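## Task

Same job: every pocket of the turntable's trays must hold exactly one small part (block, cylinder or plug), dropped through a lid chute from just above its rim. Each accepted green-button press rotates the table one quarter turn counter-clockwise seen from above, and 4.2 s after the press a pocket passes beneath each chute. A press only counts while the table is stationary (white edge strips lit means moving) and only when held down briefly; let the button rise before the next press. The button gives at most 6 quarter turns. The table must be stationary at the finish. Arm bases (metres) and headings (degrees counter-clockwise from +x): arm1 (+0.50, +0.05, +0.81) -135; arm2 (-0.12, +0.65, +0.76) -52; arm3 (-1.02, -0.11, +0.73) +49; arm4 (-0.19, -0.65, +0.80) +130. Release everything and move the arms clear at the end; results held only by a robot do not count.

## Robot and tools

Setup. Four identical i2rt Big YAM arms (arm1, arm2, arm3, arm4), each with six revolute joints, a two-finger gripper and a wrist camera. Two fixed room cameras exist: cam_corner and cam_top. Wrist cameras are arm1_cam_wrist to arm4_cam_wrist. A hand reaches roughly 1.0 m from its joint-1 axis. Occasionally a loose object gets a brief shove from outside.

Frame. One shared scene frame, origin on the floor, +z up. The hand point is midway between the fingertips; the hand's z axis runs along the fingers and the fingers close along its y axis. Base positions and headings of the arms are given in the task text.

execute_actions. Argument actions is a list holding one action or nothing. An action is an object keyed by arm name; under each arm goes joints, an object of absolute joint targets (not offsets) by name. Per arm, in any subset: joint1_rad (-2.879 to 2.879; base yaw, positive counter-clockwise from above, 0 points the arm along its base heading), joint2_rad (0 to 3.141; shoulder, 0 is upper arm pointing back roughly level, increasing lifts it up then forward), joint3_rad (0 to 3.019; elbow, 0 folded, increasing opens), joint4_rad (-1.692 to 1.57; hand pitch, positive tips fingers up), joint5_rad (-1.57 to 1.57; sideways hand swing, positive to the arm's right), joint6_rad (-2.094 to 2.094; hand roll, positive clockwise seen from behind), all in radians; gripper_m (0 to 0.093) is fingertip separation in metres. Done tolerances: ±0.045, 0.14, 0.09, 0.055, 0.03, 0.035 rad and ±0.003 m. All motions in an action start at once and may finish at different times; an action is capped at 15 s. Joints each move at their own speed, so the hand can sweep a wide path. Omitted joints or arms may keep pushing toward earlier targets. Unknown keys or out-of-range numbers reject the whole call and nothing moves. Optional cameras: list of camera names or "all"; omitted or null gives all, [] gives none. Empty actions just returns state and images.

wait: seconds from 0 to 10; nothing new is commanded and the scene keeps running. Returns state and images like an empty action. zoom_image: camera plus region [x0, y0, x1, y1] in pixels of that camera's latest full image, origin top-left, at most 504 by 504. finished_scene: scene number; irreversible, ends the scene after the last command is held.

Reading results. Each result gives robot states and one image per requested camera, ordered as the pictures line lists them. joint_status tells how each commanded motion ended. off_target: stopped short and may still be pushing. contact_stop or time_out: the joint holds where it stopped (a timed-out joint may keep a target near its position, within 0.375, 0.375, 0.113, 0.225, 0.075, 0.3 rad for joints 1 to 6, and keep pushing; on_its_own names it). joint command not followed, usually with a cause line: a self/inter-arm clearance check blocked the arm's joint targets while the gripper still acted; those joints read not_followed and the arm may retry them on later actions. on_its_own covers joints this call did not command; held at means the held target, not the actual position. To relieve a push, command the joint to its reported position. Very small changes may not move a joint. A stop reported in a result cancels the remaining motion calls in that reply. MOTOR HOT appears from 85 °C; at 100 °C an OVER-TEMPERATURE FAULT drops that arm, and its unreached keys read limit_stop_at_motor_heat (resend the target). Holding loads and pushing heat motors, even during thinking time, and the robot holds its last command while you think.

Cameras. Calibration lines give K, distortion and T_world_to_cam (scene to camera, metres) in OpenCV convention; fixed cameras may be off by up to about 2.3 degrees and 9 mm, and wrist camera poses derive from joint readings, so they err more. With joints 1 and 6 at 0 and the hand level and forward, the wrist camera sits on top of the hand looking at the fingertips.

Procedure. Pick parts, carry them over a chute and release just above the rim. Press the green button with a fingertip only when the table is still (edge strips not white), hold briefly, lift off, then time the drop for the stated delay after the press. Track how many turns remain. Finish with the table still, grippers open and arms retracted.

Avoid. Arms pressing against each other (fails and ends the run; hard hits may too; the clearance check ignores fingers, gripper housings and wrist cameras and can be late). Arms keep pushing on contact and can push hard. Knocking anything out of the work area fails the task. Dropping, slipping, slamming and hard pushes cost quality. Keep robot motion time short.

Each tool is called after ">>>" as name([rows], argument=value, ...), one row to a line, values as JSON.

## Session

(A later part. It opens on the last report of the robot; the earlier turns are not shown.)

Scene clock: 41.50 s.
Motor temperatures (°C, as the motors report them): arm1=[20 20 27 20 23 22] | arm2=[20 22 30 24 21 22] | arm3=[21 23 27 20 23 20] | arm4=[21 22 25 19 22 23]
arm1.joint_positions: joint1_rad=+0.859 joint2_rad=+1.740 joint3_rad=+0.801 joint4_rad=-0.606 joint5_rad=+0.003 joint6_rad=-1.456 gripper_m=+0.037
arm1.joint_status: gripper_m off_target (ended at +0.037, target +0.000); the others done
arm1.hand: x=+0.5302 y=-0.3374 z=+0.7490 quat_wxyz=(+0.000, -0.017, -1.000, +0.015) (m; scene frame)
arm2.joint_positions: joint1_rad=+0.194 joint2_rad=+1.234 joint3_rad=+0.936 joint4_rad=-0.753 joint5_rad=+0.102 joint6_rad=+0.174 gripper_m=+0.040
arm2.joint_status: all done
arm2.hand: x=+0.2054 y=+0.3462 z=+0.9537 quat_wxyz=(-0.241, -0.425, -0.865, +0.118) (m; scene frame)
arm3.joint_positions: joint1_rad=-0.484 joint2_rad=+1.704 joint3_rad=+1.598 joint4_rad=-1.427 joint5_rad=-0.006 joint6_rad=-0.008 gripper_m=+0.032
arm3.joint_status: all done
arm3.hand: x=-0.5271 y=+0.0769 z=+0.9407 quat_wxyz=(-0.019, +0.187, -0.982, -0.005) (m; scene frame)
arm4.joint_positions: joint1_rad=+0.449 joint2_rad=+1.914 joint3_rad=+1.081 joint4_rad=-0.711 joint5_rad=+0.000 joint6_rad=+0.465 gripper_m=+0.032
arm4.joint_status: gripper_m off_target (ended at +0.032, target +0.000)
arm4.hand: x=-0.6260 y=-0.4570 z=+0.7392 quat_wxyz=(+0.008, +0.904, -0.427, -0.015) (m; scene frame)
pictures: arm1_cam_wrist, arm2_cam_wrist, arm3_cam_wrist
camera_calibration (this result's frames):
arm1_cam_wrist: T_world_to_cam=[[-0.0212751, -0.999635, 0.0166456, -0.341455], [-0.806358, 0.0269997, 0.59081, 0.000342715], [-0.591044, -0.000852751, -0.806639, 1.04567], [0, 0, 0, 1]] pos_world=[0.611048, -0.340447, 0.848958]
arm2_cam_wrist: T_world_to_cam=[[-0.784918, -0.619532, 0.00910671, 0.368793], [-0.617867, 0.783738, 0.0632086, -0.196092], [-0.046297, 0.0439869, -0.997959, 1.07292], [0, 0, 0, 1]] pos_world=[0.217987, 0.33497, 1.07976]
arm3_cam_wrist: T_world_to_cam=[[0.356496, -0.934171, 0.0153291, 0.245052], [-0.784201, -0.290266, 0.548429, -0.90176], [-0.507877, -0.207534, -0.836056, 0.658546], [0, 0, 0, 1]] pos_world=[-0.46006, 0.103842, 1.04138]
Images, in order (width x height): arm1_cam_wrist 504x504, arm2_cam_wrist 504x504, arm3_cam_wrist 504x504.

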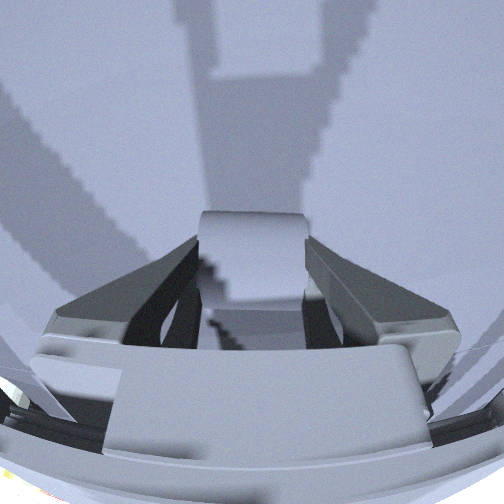

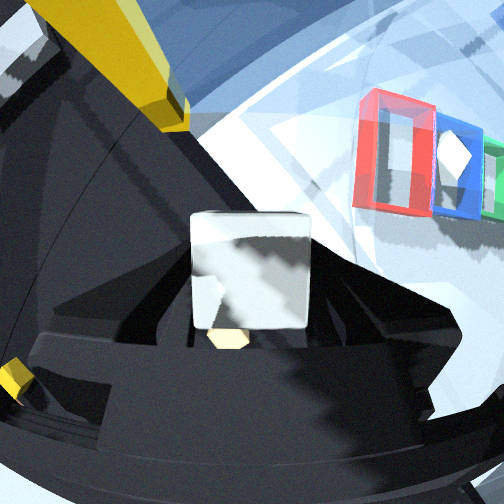

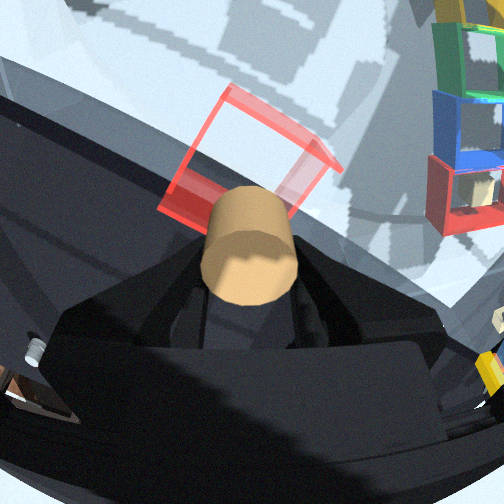

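>>> execute_actions([
  {"arm1":{"joints":{"joint1_rad":-0.19,"joint2_rad":1.62,"joint3_rad":1.4,"joint4_rad":-1.31,"joint6_rad":-1.06}},"arm2":{"joints":{"joint1_rad":-0.645,"joint2_rad":1.3,"joint3_rad":1.15,"joint4_rad":-0.89,"joint6_rad":0.235}},"arm3":{"joints":{"joint4_rad":-1.4}},"arm4":{"joints":{"joint1_rad":0.15,"joint2_rad":1.355,"joint3_rad":0.975,"joint4_rad":-0.9,"joint6_rad":0.266}}},
], cameras=["arm1_cam_wrist","arm2_cam_wrist","arm4_cam_wrist"])

Scene clock: 44.77 s.
Motor temperatures (°C, as the motors report them): arm1=[20 20 28 20 23 22] | arm2=[20 22 30 24 21 22] | arm3=[21 23 28 20 23 20] | arm4=[21 22 25 19 22 23]
arm1.joint_positions: joint1_rad=-0.194 joint2_rad=+1.636 joint3_rad=+1.355 joint4_rad=-1.295 joint5_rad=+0.001 joint6_rad=-1.076 gripper_m=+0.037
arm1.joint_status: all done
arm1.hand: x=+0.1032 y=-0.2228 z=+0.9625 quat_wxyz=(-0.002, -0.670, -0.743, -0.001) (m; scene frame)
arm2.joint_positions: joint1_rad=-0.650 joint2_rad=+1.308 joint3_rad=+1.110 joint4_rad=-0.883 joint5_rad=+0.101 joint6_rad=+0.221 gripper_m=+0.040
arm2.joint_status: all done
arm2.hand: x=-0.1327 y=+0.1734 z=+0.9890 quat_wxyz=(-0.167, -0.759, -0.600, +0.188) (m; scene frame)
arm3.joint_positions: joint1_rad=-0.484 joint2_rad=+1.704 joint3_rad=+1.598 joint4_rad=-1.410 joint5_rad=-0.006 joint6_rad=-0.008 gripper_m=+0.032
arm3.joint_status: all done
arm3.hand: x=-0.5233 y=+0.0784 z=+0.9409 quat_wxyz=(-0.027, +0.187, -0.982, -0.006) (m; scene frame)
arm4.joint_positions: joint1_rad=+0.142 joint2_rad=+1.343 joint3_rad=+0.961 joint4_rad=-0.895 joint5_rad=-0.002 joint6_rad=+0.276 gripper_m=+0.032
arm4.joint_status: all done
arm4.hand: x=-0.5089 y=-0.3646 z=+0.9382 quat_wxyz=(-0.024, +0.868, -0.475, -0.144) (m; scene frame)
pictures: arm1_cam_wrist, arm2_cam_wrist, arm4_cam_wrist
camera_calibration (this result's frames):
arm1_cam_wrist: T_world_to_cam=[[-0.993131, -0.115717, -0.0173379, 0.0903387], [-0.103573, 0.800446, 0.590389, -0.372969], [-0.05444, 0.58813, -0.806932, 1.04173], [0, 0, 0, 1]] pos_world=[0.107801, -0.303677, 1.06237]
arm2_cam_wrist: T_world_to_cam=[[-0.976765, 0.213483, -0.0188719, -0.146169], [0.210656, 0.972559, 0.0987576, -0.229811], [0.0394371, 0.0924875, -0.994933, 1.10011], [0, 0, 0, 1]] pos_world=[-0.137747, 0.152964, 1.11447]
arm4_cam_wrist: T_world_to_cam=[[0.834738, 0.541513, -0.0998755, 0.714529], [0.539989, -0.769493, 0.341016, -0.319871], [0.107811, -0.338591, -0.934737, 0.932233], [0, 0, 0, 1]] pos_world=[-0.524223, -0.31742, 1.05184]
Images, in order (width x height): arm1_cam_wrist 504x504, arm2_cam_wrist 504x504, arm4_cam_wrist 504x504.

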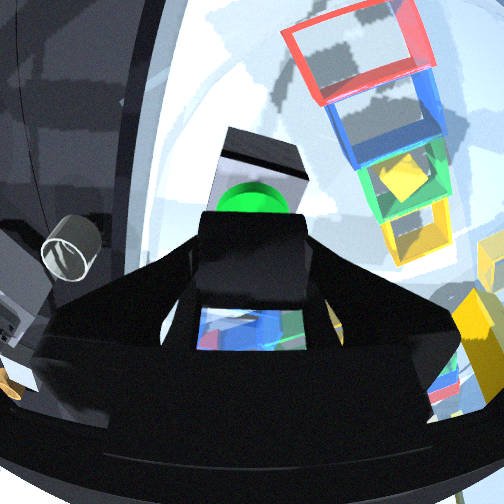

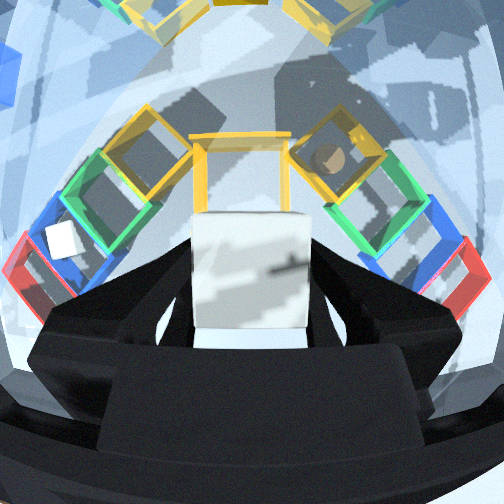

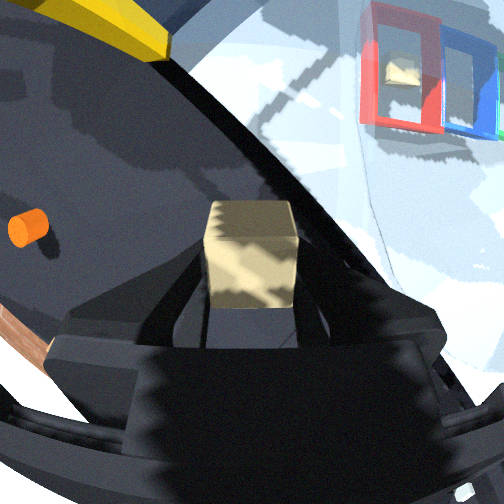

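>>> execute_actions(actions=[], cameras=[])

>>> execute_actions([
  {"arm1":{"joints":{"joint2_rad":1.74}}},
], cameras=[])

>>> execute_actions([
  {"arm1":{"joints":{"joint1_rad":-0.472,"joint2_rad":1.48,"joint3_rad":1.145,"joint4_rad":-1.21}},"arm2":{"joints":{"joint2_rad":1.425,"joint4_rad":-0.73}},"arm4":{"joints":{"joint1_rad":-0.628,"joint4_rad":-0.865}}},
], cameras=[])

>>> wait(seconds=2.08)

>>> execute_actions([
  {"arm1":{"joints":{"gripper_m":0.06}},"arm2":{"joints":{"gripper_m":0.062}},"arm3":{"joints":{"gripper_m":0.055}},"arm4":{"joints":{"gripper_m":0.055}}},
], cameras=["cam_top"])

Scene clock: 45.47 s.
Motor temperatures (°C, as the motors report them): arm1=[20 20 28 20 23 22] | arm2=[20 22 30 24 21 22] | arm3=[21 23 28 20 23 20] | arm4=[21 22 25 19 22 23]
arm1.joint_positions: joint1_rad=-0.194 joint2_rad=+1.636 joint3_rad=+1.355 joint4_rad=-1.295 joint5_rad=+0.001 joint6_rad=-1.076 gripper_m=+0.037
arm1.joint_status: all done
arm1.hand: x=+0.1032 y=-0.2228 z=+0.9625 quat_wxyz=(-0.002, -0.670, -0.742, -0.001) (m; scene frame)
arm2.joint_positions: joint1_rad=-0.650 joint2_rad=+1.308 joint3_rad=+1.110 joint4_rad=-0.883 joint5_rad=+0.101 joint6_rad=+0.221 gripper_m=+0.040
arm2.joint_status: all done
arm2.hand: x=-0.1327 y=+0.1734 z=+0.9890 quat_wxyz=(-0.167, -0.759, -0.600, +0.188) (m; scene frame)
arm3.joint_positions: joint1_rad=-0.484 joint2_rad=+1.704 joint3_rad=+1.598 joint4_rad=-1.410 joint5_rad=-0.006 joint6_rad=-0.008 gripper_m=+0.032
arm3.joint_status: all done
arm3.hand: x=-0.5233 y=+0.0784 z=+0.9409 quat_wxyz=(-0.027, +0.187, -0.982, -0.006) (m; scene frame)
arm4.joint_positions: joint1_rad=+0.142 joint2_rad=+1.343 joint3_rad=+0.961 joint4_rad=-0.895 joint5_rad=-0.002 joint6_rad=+0.276 gripper_m=+0.032
arm4.joint_status: all done
arm4.hand: x=-0.5089 y=-0.3646 z=+0.9382 quat_wxyz=(-0.024, +0.868, -0.475, -0.144) (m; scene frame)
pictures: none
No camera images: the call's "cameras" was empty. Leave "cameras" out to get every camera's image.

Scene clock: 46.30 s.
Motor temperatures (°C, as the motors report them): arm1=[20 20 28 20 23 22] | arm2=[20 22 30 24 21 22] | arm3=[21 23 28 20 23 20] | arm4=[21 22 25 19 22 23]
arm1.joint_positions: joint1_rad=-0.192 joint2_rad=+1.706 joint3_rad=+1.377 joint4_rad=-1.308 joint5_rad=+0.000 joint6_rad=-1.073 gripper_m=+0.037
arm1.joint_status: all done
arm1.hand: x=+0.0990 y=-0.2270 z=+0.9383 quat_wxyz=(-0.009, -0.670, -0.742, -0.030) (m; scene frame)
arm2.joint_positions: joint1_rad=-0.650 joint2_rad=+1.308 joint3_rad=+1.110 joint4_rad=-0.883 joint5_rad=+0.101 joint6_rad=+0.221 gripper_m=+0.040
arm2.joint_status: not commanded
arm2.hand: x=-0.1327 y=+0.1734 z=+0.9890 quat_wxyz=(-0.167, -0.759, -0.600, +0.188) (m; scene frame)
arm3.joint_positions: joint1_rad=-0.484 joint2_rad=+1.704 joint3_rad=+1.598 joint4_rad=-1.410 joint5_rad=-0.006 joint6_rad=-0.008 gripper_m=+0.032
arm3.joint_status: not commanded
arm3.hand: x=-0.5233 y=+0.0784 z=+0.9409 quat_wxyz=(-0.027, +0.187, -0.982, -0.006) (m; scene frame)
arm4.joint_positions: joint1_rad=+0.142 joint2_rad=+1.343 joint3_rad=+0.961 joint4_rad=-0.895 joint5_rad=-0.002 joint6_rad=+0.276 gripper_m=+0.032
arm4.joint_status: not commanded
arm4.hand: x=-0.5089 y=-0.3646 z=+0.9382 quat_wxyz=(-0.024, +0.868, -0.475, -0.144) (m; scene frame)
pictures: none
No camera images: the call's "cameras" was empty. Leave "cameras" out to get every camera's image.

Scene clock: 47.63 s.
Motor temperatures (°C, as the motors report them): arm1=[20 20 28 20 23 22] | arm2=[20 22 31 24 21 22] | arm3=[21 23 28 20 23 20] | arm4=[21 22 25 19 22 23]
arm1.joint_positions: joint1_rad=-0.475 joint2_rad=+1.492 joint3_rad=+1.143 joint4_rad=-1.220 joint5_rad=+0.002 joint6_rad=-1.073 gripper_m=+0.037
arm1.joint_status: all done
arm1.hand: x=+0.1018 y=-0.0831 z=+0.9465 quat_wxyz=(-0.001, -0.768, -0.640, +0.002) (m; scene frame)
arm2.joint_positions: joint1_rad=-0.650 joint2_rad=+1.433 joint3_rad=+1.110 joint4_rad=-0.745 joint5_rad=+0.101 joint6_rad=+0.221 gripper_m=+0.040
arm2.joint_status: all done
arm2.hand: x=-0.1317 y=+0.1346 z=+0.9460 quat_wxyz=(-0.172, -0.758, -0.599, +0.192) (m; scene frame)
arm3.joint_positions: joint1_rad=-0.484 joint2_rad=+1.704 joint3_rad=+1.598 joint4_rad=-1.410 joint5_rad=-0.006 joint6_rad=-0.008 gripper_m=+0.032
arm3.joint_status: not commanded
arm3.hand: x=-0.5233 y=+0.0784 z=+0.9409 quat_wxyz=(-0.027, +0.187, -0.982, -0.006) (m; scene frame)
arm4.joint_positions: joint1_rad=-0.630 joint2_rad=+1.343 joint3_rad=+0.961 joint4_rad=-0.875 joint5_rad=-0.001 joint6_rad=+0.274 gripper_m=+0.032
arm4.joint_status: all done
arm4.hand: x=-0.2201 y=-0.2167 z=+0.9352 quat_wxyz=(-0.082, +0.625, -0.766, -0.127) (m; scene frame)
pictures: none
No camera images: the call's "cameras" was empty. Leave "cameras" out to get every camera's image.

Scene clock: 49.73 s.
Motor temperatures (°C, as the motors report them): arm1=[20 21 28 20 23 22] | arm2=[20 23 31 24 21 22] | arm3=[21 23 28 20 23 20] | arm4=[21 22 26 19 22 23]
arm1.joint_positions: joint1_rad=-0.475 joint2_rad=+1.492 joint3_rad=+1.143 joint4_rad=-1.220 joint5_rad=+0.002 joint6_rad=-1.073 gripper_m=+0.037
arm1.joint_status: all done
arm1.hand: x=+0.1018 y=-0.0831 z=+0.9465 quat_wxyz=(-0.001, -0.768, -0.640, +0.002) (m; scene frame)
arm2.joint_positions: joint1_rad=-0.650 joint2_rad=+1.433 joint3_rad=+1.110 joint4_rad=-0.745 joint5_rad=+0.101 joint6_rad=+0.221 gripper_m=+0.040
arm2.joint_status: all done
arm2.hand: x=-0.1317 y=+0.1346 z=+0.9460 quat_wxyz=(-0.172, -0.758, -0.599, +0.192) (m; scene frame)
arm3.joint_positions: joint1_rad=-0.484 joint2_rad=+1.704 joint3_rad=+1.598 joint4_rad=-1.410 joint5_rad=-0.006 joint6_rad=-0.008 gripper_m=+0.032
arm3.joint_status: not commanded
arm3.hand: x=-0.5233 y=+0.0784 z=+0.9409 quat_wxyz=(-0.027, +0.187, -0.982, -0.006) (m; scene frame)
arm4.joint_positions: joint1_rad=-0.630 joint2_rad=+1.343 joint3_rad=+0.961 joint4_rad=-0.875 joint5_rad=-0.001 joint6_rad=+0.274 gripper_m=+0.032
arm4.joint_status: all done
arm4.hand: x=-0.2201 y=-0.2167 z=+0.9352 quat_wxyz=(-0.082, +0.625, -0.766, -0.127) (m; scene frame)
wait: 2.10 s; at rest by 0.27 s
pictures: arm1_cam_wrist, arm2_cam_wrist, arm3_cam_wrist, arm4_cam_wrist, cam_corner, cam_top
camera_calibration (this result's frames):
arm1_cam_wrist: T_world_to_cam=[[-0.98588, 0.167014, -0.012139, 0.122669], [0.127993, 0.798313, 0.588485, -0.497415], [0.107976, 0.578622, -0.808417, 0.93064], [0, 0, 0, 1]] pos_world=[0.0841161, -0.161883, 1.04656]
arm2_cam_wrist: T_world_to_cam=[[-0.976735, 0.213344, -0.0217487, -0.134952], [0.210754, 0.9737, 0.0865502, -0.176576], [0.0396417, 0.079953, -0.99601, 1.06359], [0, 0, 0, 1]] pos_world=[-0.136761, 0.115686, 1.0717]
arm3_cam_wrist: T_world_to_cam=[[0.356305, -0.934245, 0.0152869, 0.245005], [-0.792668, -0.293567, 0.534319, -0.889311], [-0.494697, -0.202498, -0.845145, 0.676019], [0, 0, 0, 1]] pos_world=[-0.4578, 0.104715, 1.04276]
arm4_cam_wrist: T_world_to_cam=[[0.976635, -0.192172, -0.0961987, 0.261912], [-0.150831, -0.931801, 0.330146, -0.538026], [-0.153083, -0.307922, -0.939015, 0.901625], [0, 0, 0, 1]] pos_world=[-0.19892, -0.173371, 1.04946]
Images, in order (width x height): arm1_cam_wrist 504x504, arm2_cam_wrist 504x504, arm3_cam_wrist 504x504, arm4_cam_wrist 504x504, cam_corner 896x504, cam_top 896x504.

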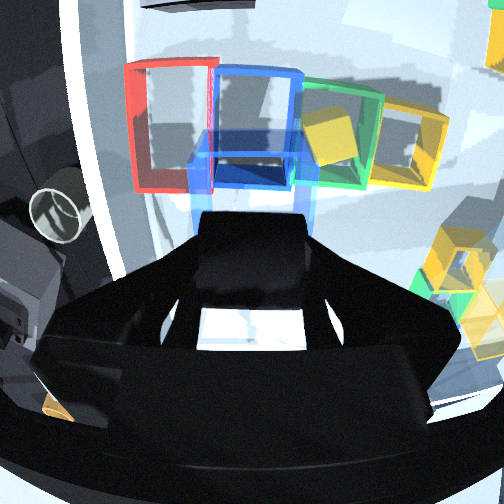

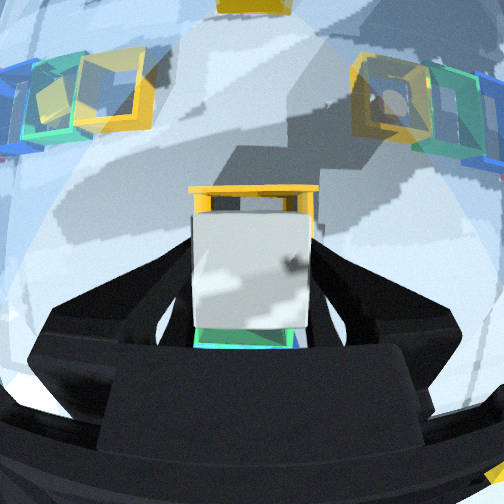

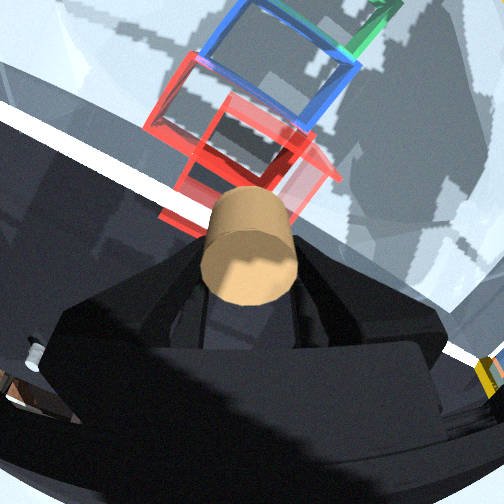

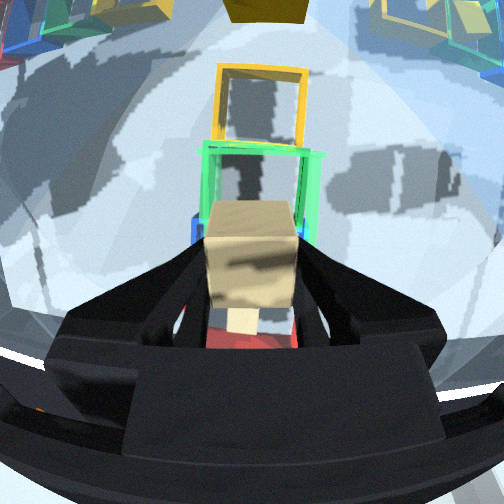

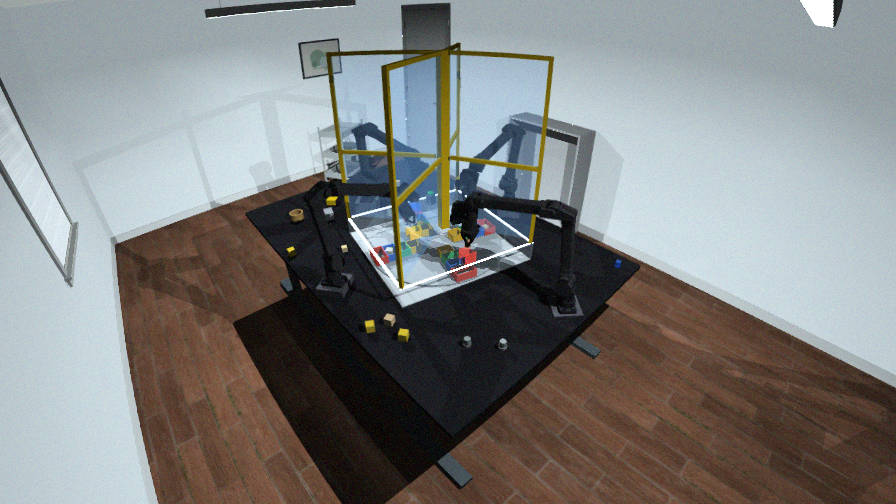

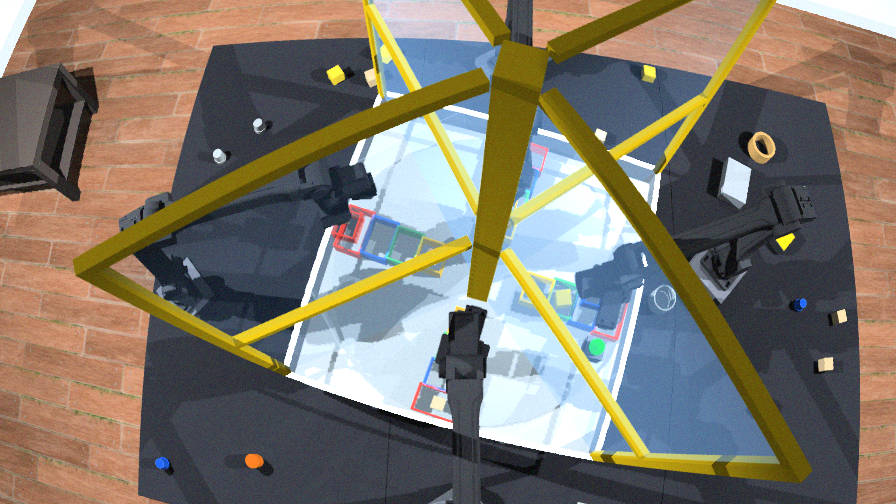

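Scene clock: 50.37 s.
Motor temperatures (°C, as the motors report them): arm1=[20 21 28 20 23 22] | arm2=[20 23 31 24 21 22] | arm3=[21 23 28 20 23 20] | arm4=[21 22 26 19 22 23]
arm1.joint_positions: joint1_rad=-0.475 joint2_rad=+1.492 joint3_rad=+1.143 joint4_rad=-1.220 joint5_rad=+0.002 joint6_rad=-1.073 gripper_m=+0.060
arm1.joint_status: all done
arm1.hand: x=+0.1018 y=-0.0831 z=+0.9465 quat_wxyz=(-0.001, -0.768, -0.640, +0.002) (m; scene frame)
arm2.joint_positions: joint1_rad=-0.650 joint2_rad=+1.433 joint3_rad=+1.110 joint4_rad=-0.744 joint5_rad=+0.101 joint6_rad=+0.221 gripper_m=+0.062
arm2.joint_status: all done
arm2.hand: x=-0.1316 y=+0.1343 z=+0.9462 quat_wxyz=(-0.172, -0.758, -0.599, +0.192) (m; scene frame)
arm3.joint_positions: joint1_rad=-0.484 joint2_rad=+1.704 joint3_rad=+1.598 joint4_rad=-1.410 joint5_rad=-0.006 joint6_rad=-0.008 gripper_m=+0.055
arm3.joint_status: all done
arm3.hand: x=-0.5233 y=+0.0784 z=+0.9409 quat_wxyz=(-0.027, +0.187, -0.982, -0.006) (m; scene frame)
arm4.joint_positions: joint1_rad=-0.630 joint2_rad=+1.343 joint3_rad=+0.961 joint4_rad=-0.875 joint5_rad=-0.001 joint6_rad=+0.274 gripper_m=+0.055
arm4.joint_status: all done
arm4.hand: x=-0.2201 y=-0.2167 z=+0.9352 quat_wxyz=(-0.082, +0.625, -0.766, -0.127) (m; scene frame)
pictures: cam_top
Images, in order (width x height): cam_top 896x504.

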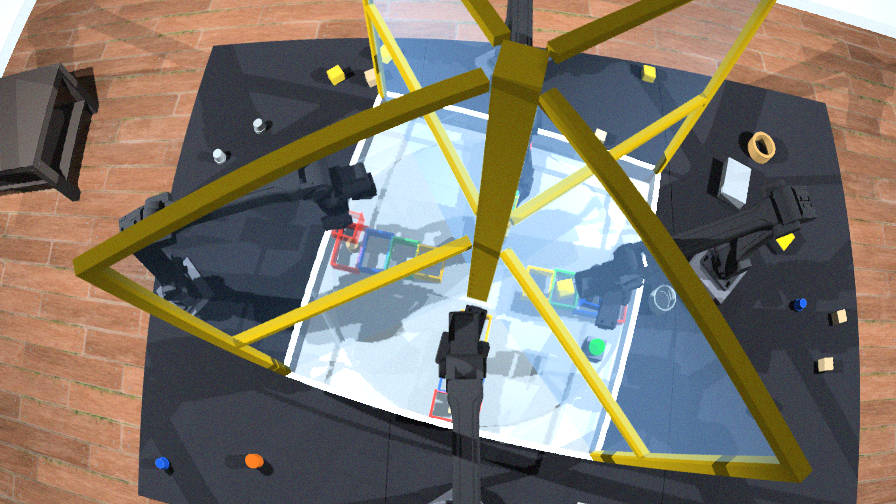

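>>> execute_actions([
  {"arm1":{"joints":{"joint1_rad":1.28,"joint2_rad":1.555,"joint3_rad":1.28,"joint4_rad":-1.245,"joint6_rad":-0.5,"gripper_m":0.085}},"arm2":{"joints":{"joint1_rad":1.07,"joint2_rad":1.26,"joint3_rad":0.905,"joint4_rad":-0.7,"gripper_m":0.08}},"arm3":{"joints":{"joint1_rad":0.635,"joint2_rad":1.48,"joint3_rad":1.22,"joint4_rad":-1.3,"gripper_m":0.08}},"arm4":{"joints":{"joint1_rad":1.015,"joint6_rad":0.375,"gripper_m":0.08}}},
])

Scene clock: 53.03 s.
Motor temperatures (°C, as the motors report them): arm1=[20 21 28 20 23 22] | arm2=[20 23 31 24 21 22] | arm3=[21 23 28 20 23 20] | arm4=[21 22 26 19 22 23]
arm1.joint_positions: joint1_rad=+1.286 joint2_rad=+1.565 joint3_rad=+1.231 joint4_rad=-1.233 joint5_rad=+0.001 joint6_rad=-0.516 gripper_m=+0.085
arm1.joint_status: all done
arm1.hand: x=+0.7177 y=-0.3463 z=+0.9493 quat_wxyz=(-0.001, -0.270, -0.963, +0.004) (m; scene frame)
arm2.joint_positions: joint1_rad=+1.075 joint2_rad=+1.252 joint3_rad=+0.919 joint4_rad=-0.707 joint5_rad=+0.099 joint6_rad=+0.221 gripper_m=+0.080
arm2.joint_status: all done
arm2.hand: x=+0.3272 y=+0.7108 z=+0.9402 quat_wxyz=(-0.271, -0.037, -0.962, +0.001) (m; scene frame)
arm3.joint_positions: joint1_rad=+0.640 joint2_rad=+1.481 joint3_rad=+1.223 joint4_rad=-1.305 joint5_rad=-0.005 joint6_rad=-0.008 gripper_m=+0.080
arm3.joint_status: all done
arm3.hand: x=-0.9865 y=+0.3123 z=+0.8995 quat_wxyz=(-0.001, +0.681, -0.732, -0.003) (m; scene frame)
arm4.joint_positions: joint1_rad=+1.019 joint2_rad=+1.343 joint3_rad=+0.961 joint4_rad=-0.871 joint5_rad=-0.001 joint6_rad=+0.365 gripper_m=+0.080
arm4.joint_status: all done
arm4.hand: x=-0.6172 y=-0.7136 z=+0.9450 quat_wxyz=(+0.047, +0.981, -0.106, -0.157) (m; scene frame)
pictures: arm1_cam_wrist, arm2_cam_wrist, arm3_cam_wrist, arm4_cam_wrist, cam_corner, cam_top
camera_calibration (this result's frames):
arm1_cam_wrist: T_world_to_cam=[[-0.509539, -0.86042, -0.00691818, 0.0712925], [-0.698419, 0.408879, 0.587392, 0.091483], [-0.502575, 0.304131, -0.809273, 1.36266], [0, 0, 0, 1]] pos_world=[0.785059, -0.390491, 1.04952]
arm2_cam_wrist: T_world_to_cam=[[-0.0610783, -0.998104, -0.00762583, 0.738338], [-0.996455, 0.060531, 0.0584286, 0.236684], [-0.0578562, 0.0111675, -0.998262, 1.07651], [0, 0, 0, 1]] pos_world=[0.343224, 0.710589, 1.06644]
arm3_cam_wrist: T_world_to_cam=[[0.99654, -0.0819146, 0.0140856, 0.995708], [-0.0750912, -0.814641, 0.575084, -0.331833], [-0.0356331, -0.574152, -0.817973, 1.00377], [0, 0, 0, 1]] pos_world=[-0.981413, 0.387555, 0.997863]
arm4_cam_wrist: T_world_to_cam=[[0.199133, 0.971278, -0.130248, 0.937628], [0.937211, -0.149921, 0.314895, 0.179673], [0.286324, -0.184775, -0.940147, 1.05722], [0, 0, 0, 1]] pos_world=[-0.657811, -0.688413, 1.05949]
Images, in order (width x height): arm1_cam_wrist 504x504, arm2_cam_wrist 504x504, arm3_cam_wrist 504x504, arm4_cam_wrist 504x504, cam_corner 896x504, cam_top 896x504.

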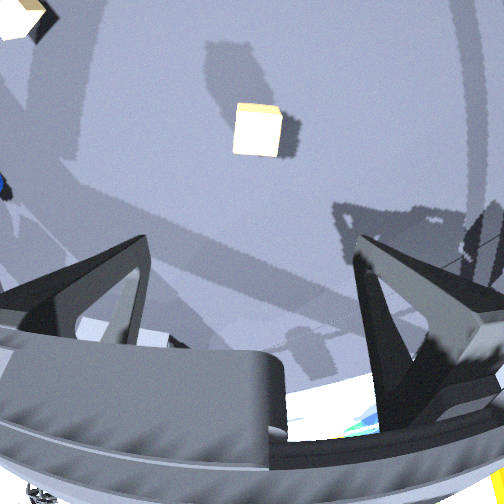

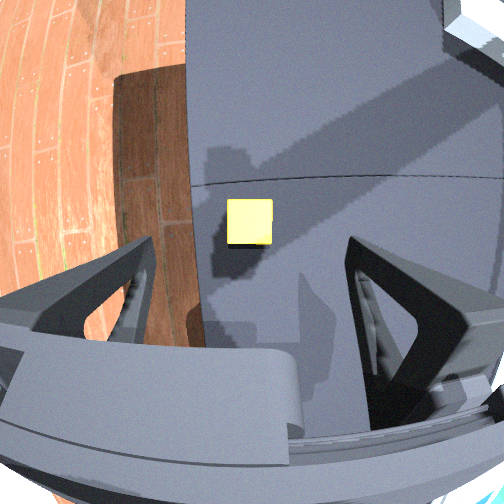

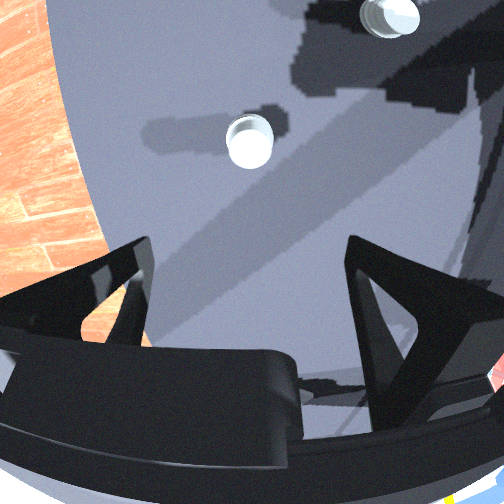

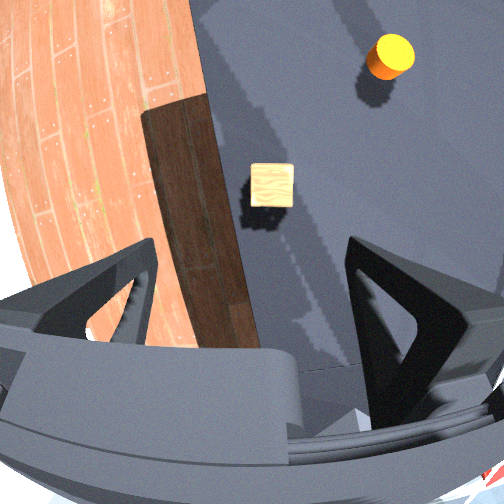

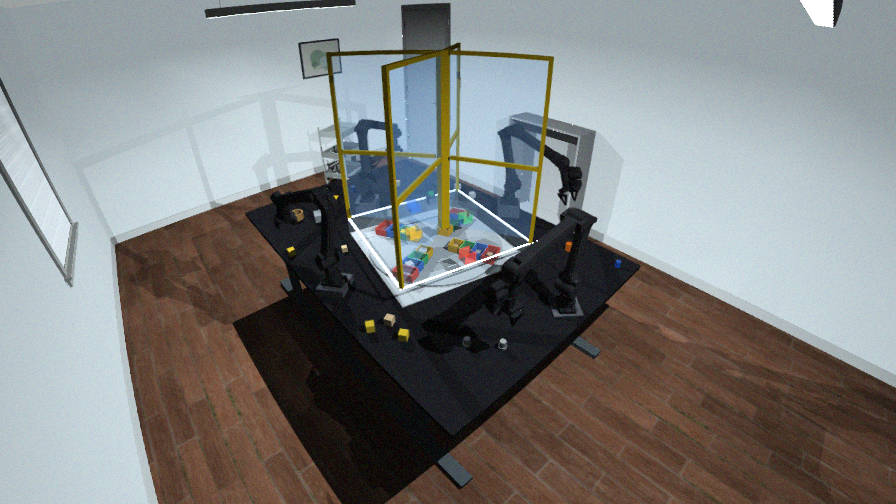

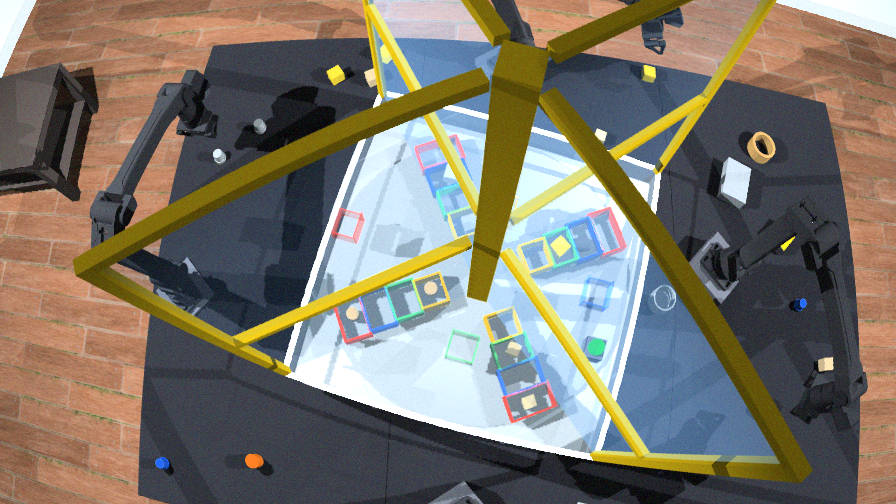

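>>> zoom_image(camera="cam_top", region=[400, 120, 660, 300])

>>> zoom_image(camera="arm1_cam_wrist", region=[200, 80, 320, 180])

>>> zoom_image(camera="arm3_cam_wrist", region=[190, 90, 310, 190])

Region (400, 120, 660, 300) of cam_top's 896x504 image, scaled by 1.938, with more detail than that image has; it fills the top 349 rows of this view, and the rest is white.

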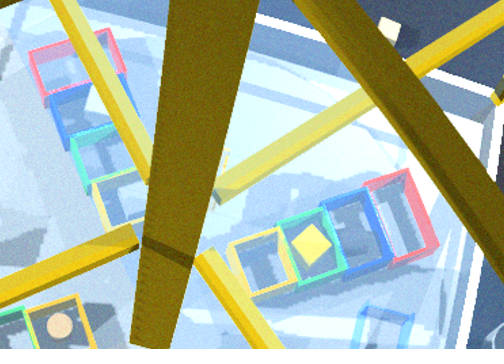

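Region (200, 80, 320, 180) of arm1_cam_wrist's 504x504 image, scaled by 4.200, with more detail than that image has.

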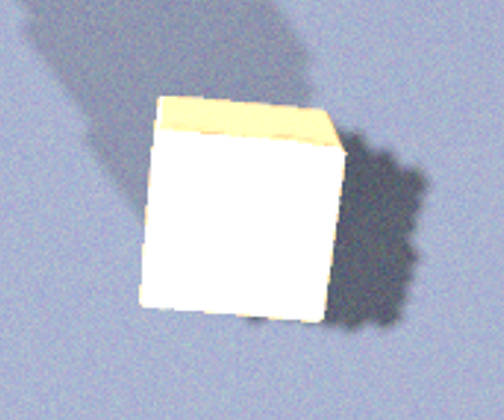

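Region (190, 90, 310, 190) of arm3_cam_wrist's 504x504 image, scaled by 4.200, with more detail than that image has.

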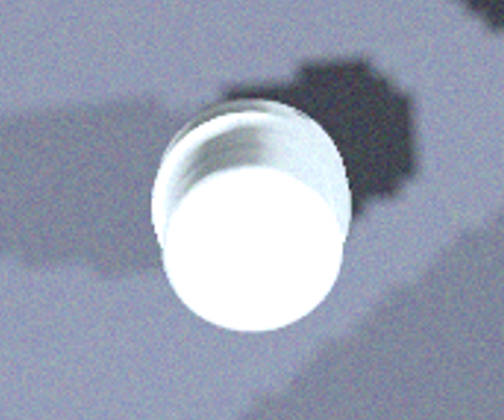

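>>> execute_actions([
  {"arm1":{"joints":{"joint1_rad":1.272,"joint2_rad":1.87,"joint3_rad":1.028,"joint4_rad":-0.694,"joint6_rad":-0.4}},"arm2":{"joints":{"joint1_rad":1.06,"joint2_rad":1.647,"joint3_rad":0.745,"joint4_rad":-0.163}},"arm3":{"joints":{"joint2_rad":1.66,"joint3_rad":1.02,"joint4_rad":-0.905,"gripper_m":0.07}},"arm4":{"joints":{"joint2_rad":1.836,"joint3_rad":0.99,"joint4_rad":-0.642}}},
], cameras=["arm1_cam_wrist","arm2_cam_wrist","arm3_cam_wrist","arm4_cam_wrist","cam_top"])

Scene clock: 55.23 s.
Motor temperatures (°C, as the motors report them): arm1=[20 21 28 20 23 22] | arm2=[20 23 31 24 21 22] | arm3=[21 23 28 20 23 20] | arm4=[21 22 26 19 22 23]
arm1.joint_positions: joint1_rad=+1.280 joint2_rad=+1.884 joint3_rad=+1.006 joint4_rad=-0.710 joint5_rad=+0.002 joint6_rad=-0.416 gripper_m=+0.085
arm1.joint_status: all done
arm1.hand: x=+0.7122 y=-0.3428 z=+0.7410 quat_wxyz=(+0.006, -0.321, -0.947, -0.003) (m; scene frame)
arm2.joint_positions: joint1_rad=+1.066 joint2_rad=+1.647 joint3_rad=+0.747 joint4_rad=-0.177 joint5_rad=+0.099 joint6_rad=+0.221 gripper_m=+0.080
arm2.joint_status: all done
arm2.hand: x=+0.3486 y=+0.7079 z=+0.7534 quat_wxyz=(-0.254, -0.040, -0.966, +0.006) (m; scene frame)
arm3.joint_positions: joint1_rad=+0.640 joint2_rad=+1.664 joint3_rad=+1.005 joint4_rad=-0.914 joint5_rad=-0.005 joint6_rad=-0.008 gripper_m=+0.070
arm3.joint_status: all done
arm3.hand: x=-0.9864 y=+0.3110 z=+0.7503 quat_wxyz=(+0.003, +0.681, -0.732, +0.000) (m; scene frame)
arm4.joint_positions: joint1_rad=+1.019 joint2_rad=+1.839 joint3_rad=+0.961 joint4_rad=-0.652 joint5_rad=-0.001 joint6_rad=+0.366 gripper_m=+0.080
arm4.joint_status: all done
arm4.hand: x=-0.6272 y=-0.7171 z=+0.7447 quat_wxyz=(+0.012, +0.994, -0.107, -0.024) (m; scene frame)
pictures: arm1_cam_wrist, arm2_cam_wrist, arm3_cam_wrist, arm4_cam_wrist, cam_top
camera_calibration (this result's frames):
arm1_cam_wrist: T_world_to_cam=[[-0.597589, -0.801663, -0.0149433, 0.158824], [-0.645363, 0.46985, 0.602286, 0.180624], [-0.475809, 0.369563, -0.798141, 1.18542], [0, 0, 0, 1]] pos_world=[0.775512, -0.395631, 0.839718]
arm2_cam_wrist: T_world_to_cam=[[-0.070404, -0.997518, 0.000555079, 0.732006], [-0.993143, 0.0701472, 0.093518, 0.2347], [-0.0933249, 0.00603277, -0.995617, 0.905305], [0, 0, 0, 1]] pos_world=[0.369115, 0.708264, 0.878982]
arm3_cam_wrist: T_world_to_cam=[[0.996551, -0.0817746, 0.0141071, 0.99755], [-0.0745914, -0.808248, 0.584098, -0.255324], [-0.0363623, -0.583136, -0.81156, 0.878218], [0, 0, 0, 1]] pos_world=[-0.98122, 0.38733, 0.847789]
arm4_cam_wrist: T_world_to_cam=[[0.219057, 0.975184, -0.032107, 0.859231], [0.819045, -0.165901, 0.54922, -0.00843439], [0.530264, -0.146608, -0.835061, 0.973246], [0, 0, 0, 1]] pos_world=[-0.69739, -0.696621, 0.844939]
Images, in order (width x height): arm1_cam_wrist 504x504, arm2_cam_wrist 504x504, arm3_cam_wrist 504x504, arm4_cam_wrist 504x504, cam_top 896x504.

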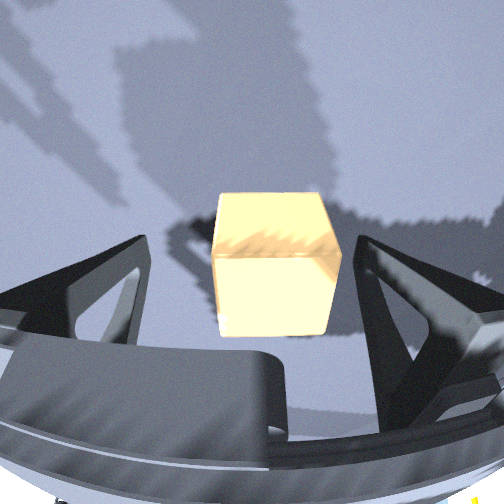

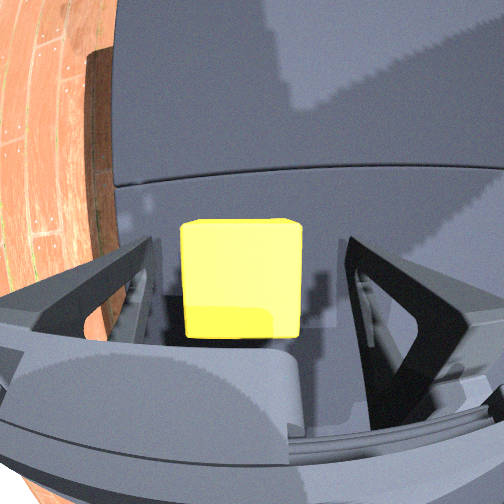

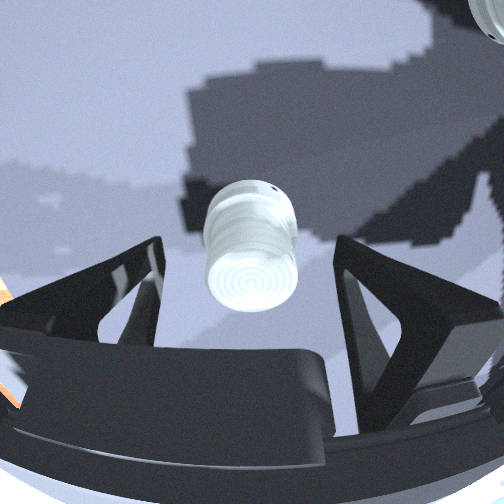

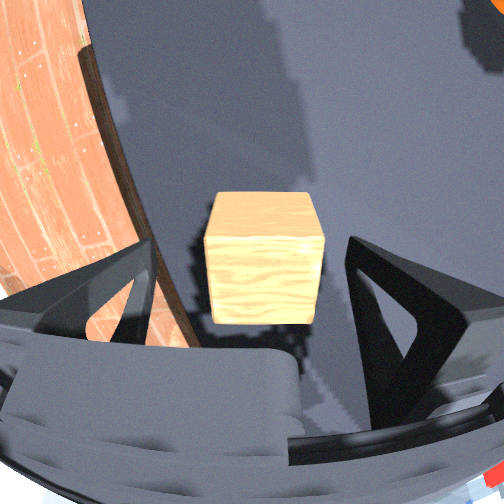

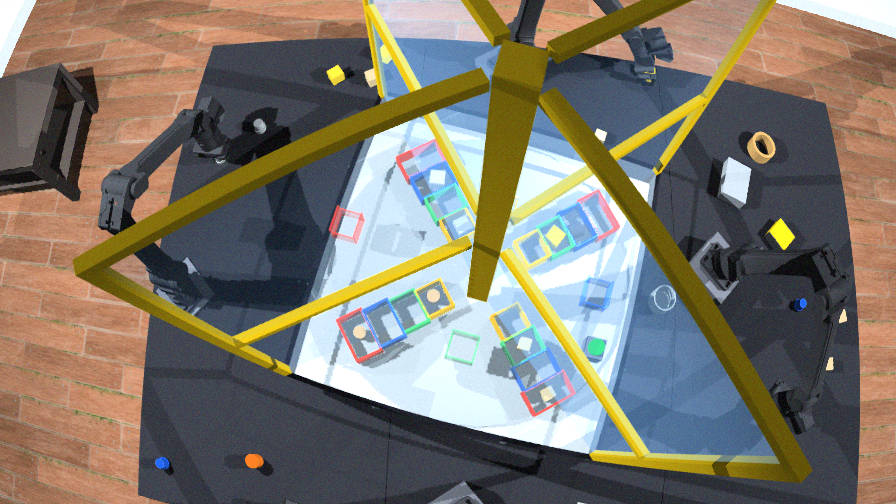

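All in position. Grip.

>>> execute_actions([
  {"arm1":{"joints":{"gripper_m":0.0}},"arm2":{"joints":{"gripper_m":0.0}},"arm3":{"joints":{"gripper_m":0.0}},"arm4":{"joints":{"gripper_m":0.0}}},
], cameras=["cam_top"])

>>> zoom_image(camera="cam_top", region=[390, 130, 650, 320])

Scene clock: 56.00 s.
Motor temperatures (°C, as the motors report them): arm1=[20 21 28 20 23 22] | arm2=[20 23 31 24 21 22] | arm3=[21 23 28 20 23 20] | arm4=[21 22 26 19 22 23]
arm1.joint_positions: joint1_rad=+1.280 joint2_rad=+1.884 joint3_rad=+1.006 joint4_rad=-0.710 joint5_rad=+0.002 joint6_rad=-0.415 gripper_m=+0.039
arm1.joint_status: gripper_m off_target (ended at +0.039, target +0.000)
arm1.hand: x=+0.7123 y=-0.3429 z=+0.7410 quat_wxyz=(+0.006, -0.321, -0.947, -0.003) (m; scene frame)
arm2.joint_positions: joint1_rad=+1.066 joint2_rad=+1.647 joint3_rad=+0.747 joint4_rad=-0.177 joint5_rad=+0.099 joint6_rad=+0.221 gripper_m=+0.040
arm2.joint_status: gripper_m off_target (ended at +0.040, target +0.000)
arm2.hand: x=+0.3487 y=+0.7079 z=+0.7535 quat_wxyz=(-0.254, -0.040, -0.966, +0.006) (m; scene frame)
arm3.joint_positions: joint1_rad=+0.640 joint2_rad=+1.664 joint3_rad=+1.005 joint4_rad=-0.914 joint5_rad=-0.005 joint6_rad=-0.008 gripper_m=+0.031
arm3.joint_status: gripper_m off_target (ended at +0.031, target +0.000)
arm3.hand: x=-0.9864 y=+0.3111 z=+0.7503 quat_wxyz=(+0.003, +0.681, -0.732, +0.000) (m; scene frame)
arm4.joint_positions: joint1_rad=+1.019 joint2_rad=+1.839 joint3_rad=+0.961 joint4_rad=-0.652 joint5_rad=-0.001 joint6_rad=+0.366 gripper_m=+0.040
arm4.joint_status: gripper_m off_target (ended at +0.040, target +0.000)
arm4.hand: x=-0.6272 y=-0.7171 z=+0.7447 quat_wxyz=(+0.012, +0.994, -0.107, -0.024) (m; scene frame)
pictures: cam_top
Images, in order (width x height): cam_top 896x504.

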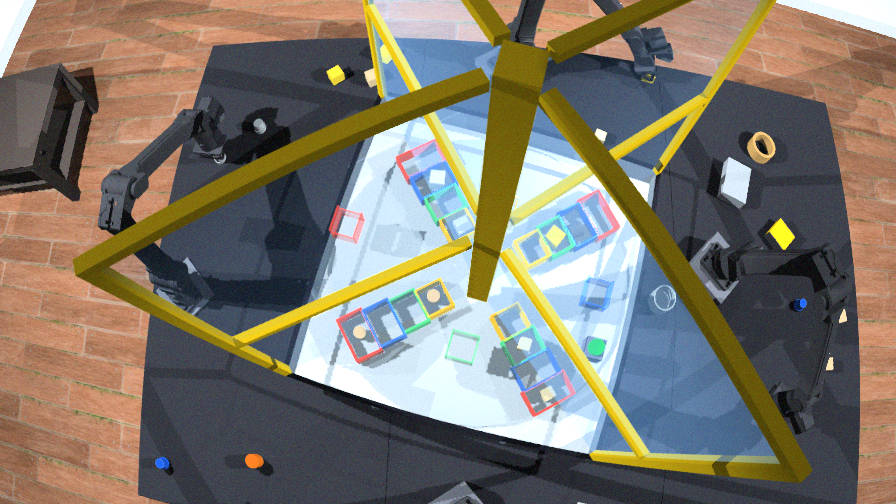

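Region (390, 130, 650, 320) of cam_top's 896x504 image, scaled by 1.938, with more detail than that image has; it fills the top 368 rows of this view, and the rest is white.

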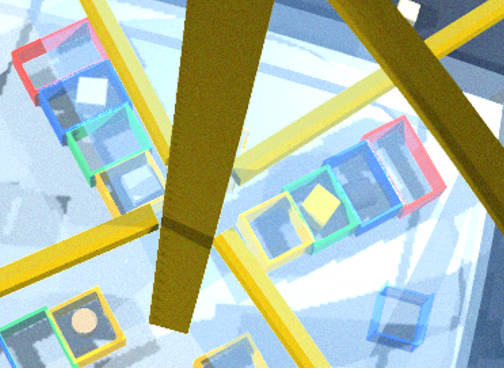

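>>> execute_actions([
  {"arm1":{"joints":{"joint1_rad":-0.2,"joint2_rad":1.61,"joint3_rad":1.37,"joint4_rad":-1.287,"joint6_rad":-1.09}},"arm2":{"joints":{"joint1_rad":-0.645,"joint2_rad":1.265,"joint3_rad":1.14,"joint4_rad":-0.94}},"arm3":{"joints":{"joint1_rad":-0.48,"joint2_rad":1.685,"joint3_rad":1.64,"joint4_rad":-1.405}},"arm4":{"joints":{"joint1_rad":-0.63,"joint2_rad":1.41,"joint3_rad":1.1,"joint4_rad":-1.13,"joint6_rad":0.266}}},
], cameras=["arm1_cam_wrist","arm2_cam_wrist","arm3_cam_wrist","arm4_cam_wrist"])

Scene clock: 58.67 s.
Motor temperatures (°C, as the motors report them): arm1=[20 21 28 20 23 22] | arm2=[20 23 31 24 21 22] | arm3=[21 23 28 20 23 20] | arm4=[21 22 26 19 22 23]
arm1.joint_positions: joint1_rad=-0.207 joint2_rad=+1.628 joint3_rad=+1.369 joint4_rad=-1.273 joint5_rad=+0.000 joint6_rad=-1.074 gripper_m=+0.039
arm1.joint_status: all done
arm1.hand: x=+0.0911 y=-0.2236 z=+0.9713 quat_wxyz=(+0.003, -0.675, -0.738, +0.020) (m; scene frame)
arm2.joint_positions: joint1_rad=-0.650 joint2_rad=+1.269 joint3_rad=+1.138 joint4_rad=-0.931 joint5_rad=+0.100 joint6_rad=+0.221 gripper_m=+0.039
arm2.joint_status: all done
arm2.hand: x=-0.1332 y=+0.1803 z=+1.0147 quat_wxyz=(-0.174, -0.758, -0.598, +0.193) (m; scene frame)
arm3.joint_positions: joint1_rad=-0.486 joint2_rad=+1.687 joint3_rad=+1.601 joint4_rad=-1.397 joint5_rad=-0.002 joint6_rad=-0.008 gripper_m=+0.031
arm3.joint_status: all done
arm3.hand: x=-0.5200 y=+0.0775 z=+0.9509 quat_wxyz=(-0.043, +0.185, -0.982, -0.007) (m; scene frame)
arm4.joint_positions: joint1_rad=-0.634 joint2_rad=+1.401 joint3_rad=+1.084 joint4_rad=-1.122 joint5_rad=+0.000 joint6_rad=+0.276 gripper_m=+0.040
arm4.joint_status: all done
arm4.hand: x=-0.2171 y=-0.2292 z=+0.9493 quat_wxyz=(-0.030, +0.629, -0.775, -0.052) (m; scene frame)
pictures: arm1_cam_wrist, arm2_cam_wrist, arm3_cam_wrist, arm4_cam_wrist
camera_calibration (this result's frames):
arm1_cam_wrist: T_world_to_cam=[[-0.9946, -0.101479, 0.0217622, 0.0437905], [-0.0707771, 0.816553, 0.572916, -0.36117], [-0.0759087, 0.568281, -0.819325, 1.05826], [0, 0, 0, 1]] pos_world=[0.0983226, -0.302031, 1.07303]
arm2_cam_wrist: T_world_to_cam=[[-0.976472, 0.214282, -0.0241777, -0.142428], [0.211735, 0.973981, 0.0807986, -0.220747], [0.0408623, 0.0737783, -0.996437, 1.13016], [0, 0, 0, 1]] pos_world=[-0.138518, 0.162141, 1.14053]
arm3_cam_wrist: T_world_to_cam=[[0.352779, -0.935522, 0.0185804, 0.238005], [-0.810187, -0.295461, 0.506261, -0.874592], [-0.468128, -0.193652, -0.86218, 0.715237], [0, 0, 0, 1]] pos_world=[-0.457724, 0.102758, 1.05501]
arm4_cam_wrist: T_world_to_cam=[[0.976643, -0.209732, -0.0467001, 0.206858], [-0.16037, -0.856158, 0.491197, -0.691502], [-0.143002, -0.472235, -0.869795, 0.810333], [0, 0, 0, 1]] pos_world=[-0.197043, -0.165982, 1.05415]
Images, in order (width x height): arm1_cam_wrist 504x504, arm2_cam_wrist 504x504, arm3_cam_wrist 504x504, arm4_cam_wrist 504x504.

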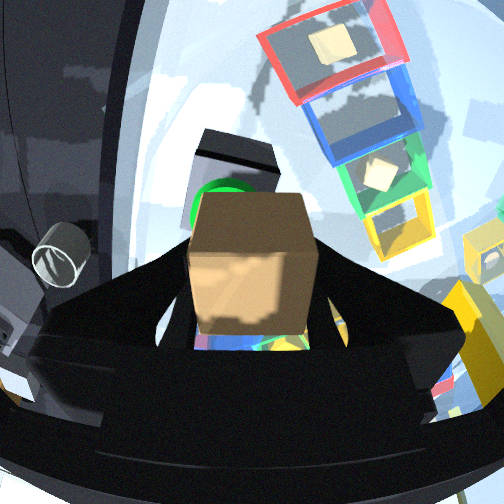

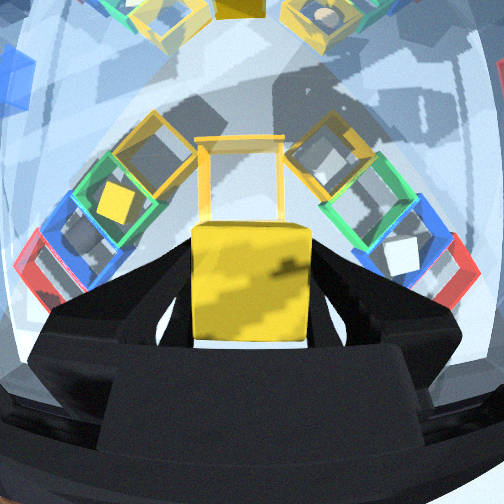

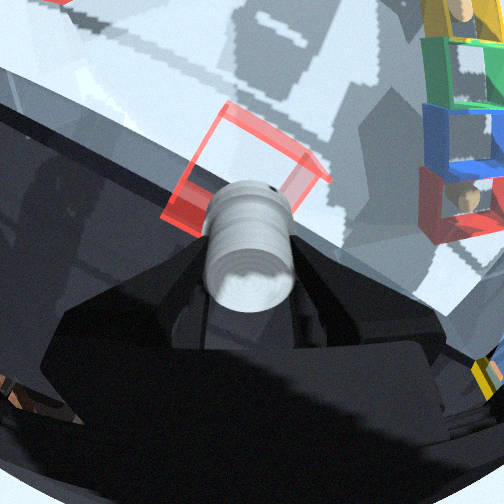

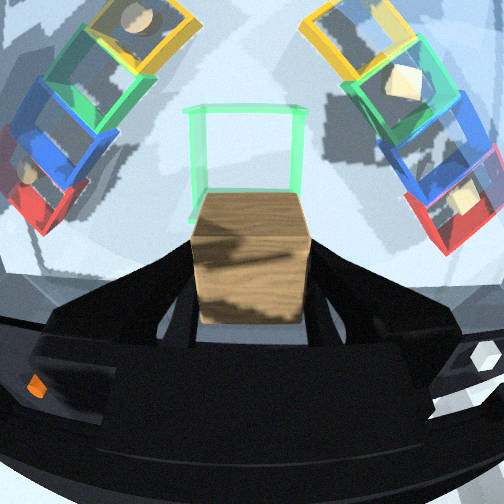

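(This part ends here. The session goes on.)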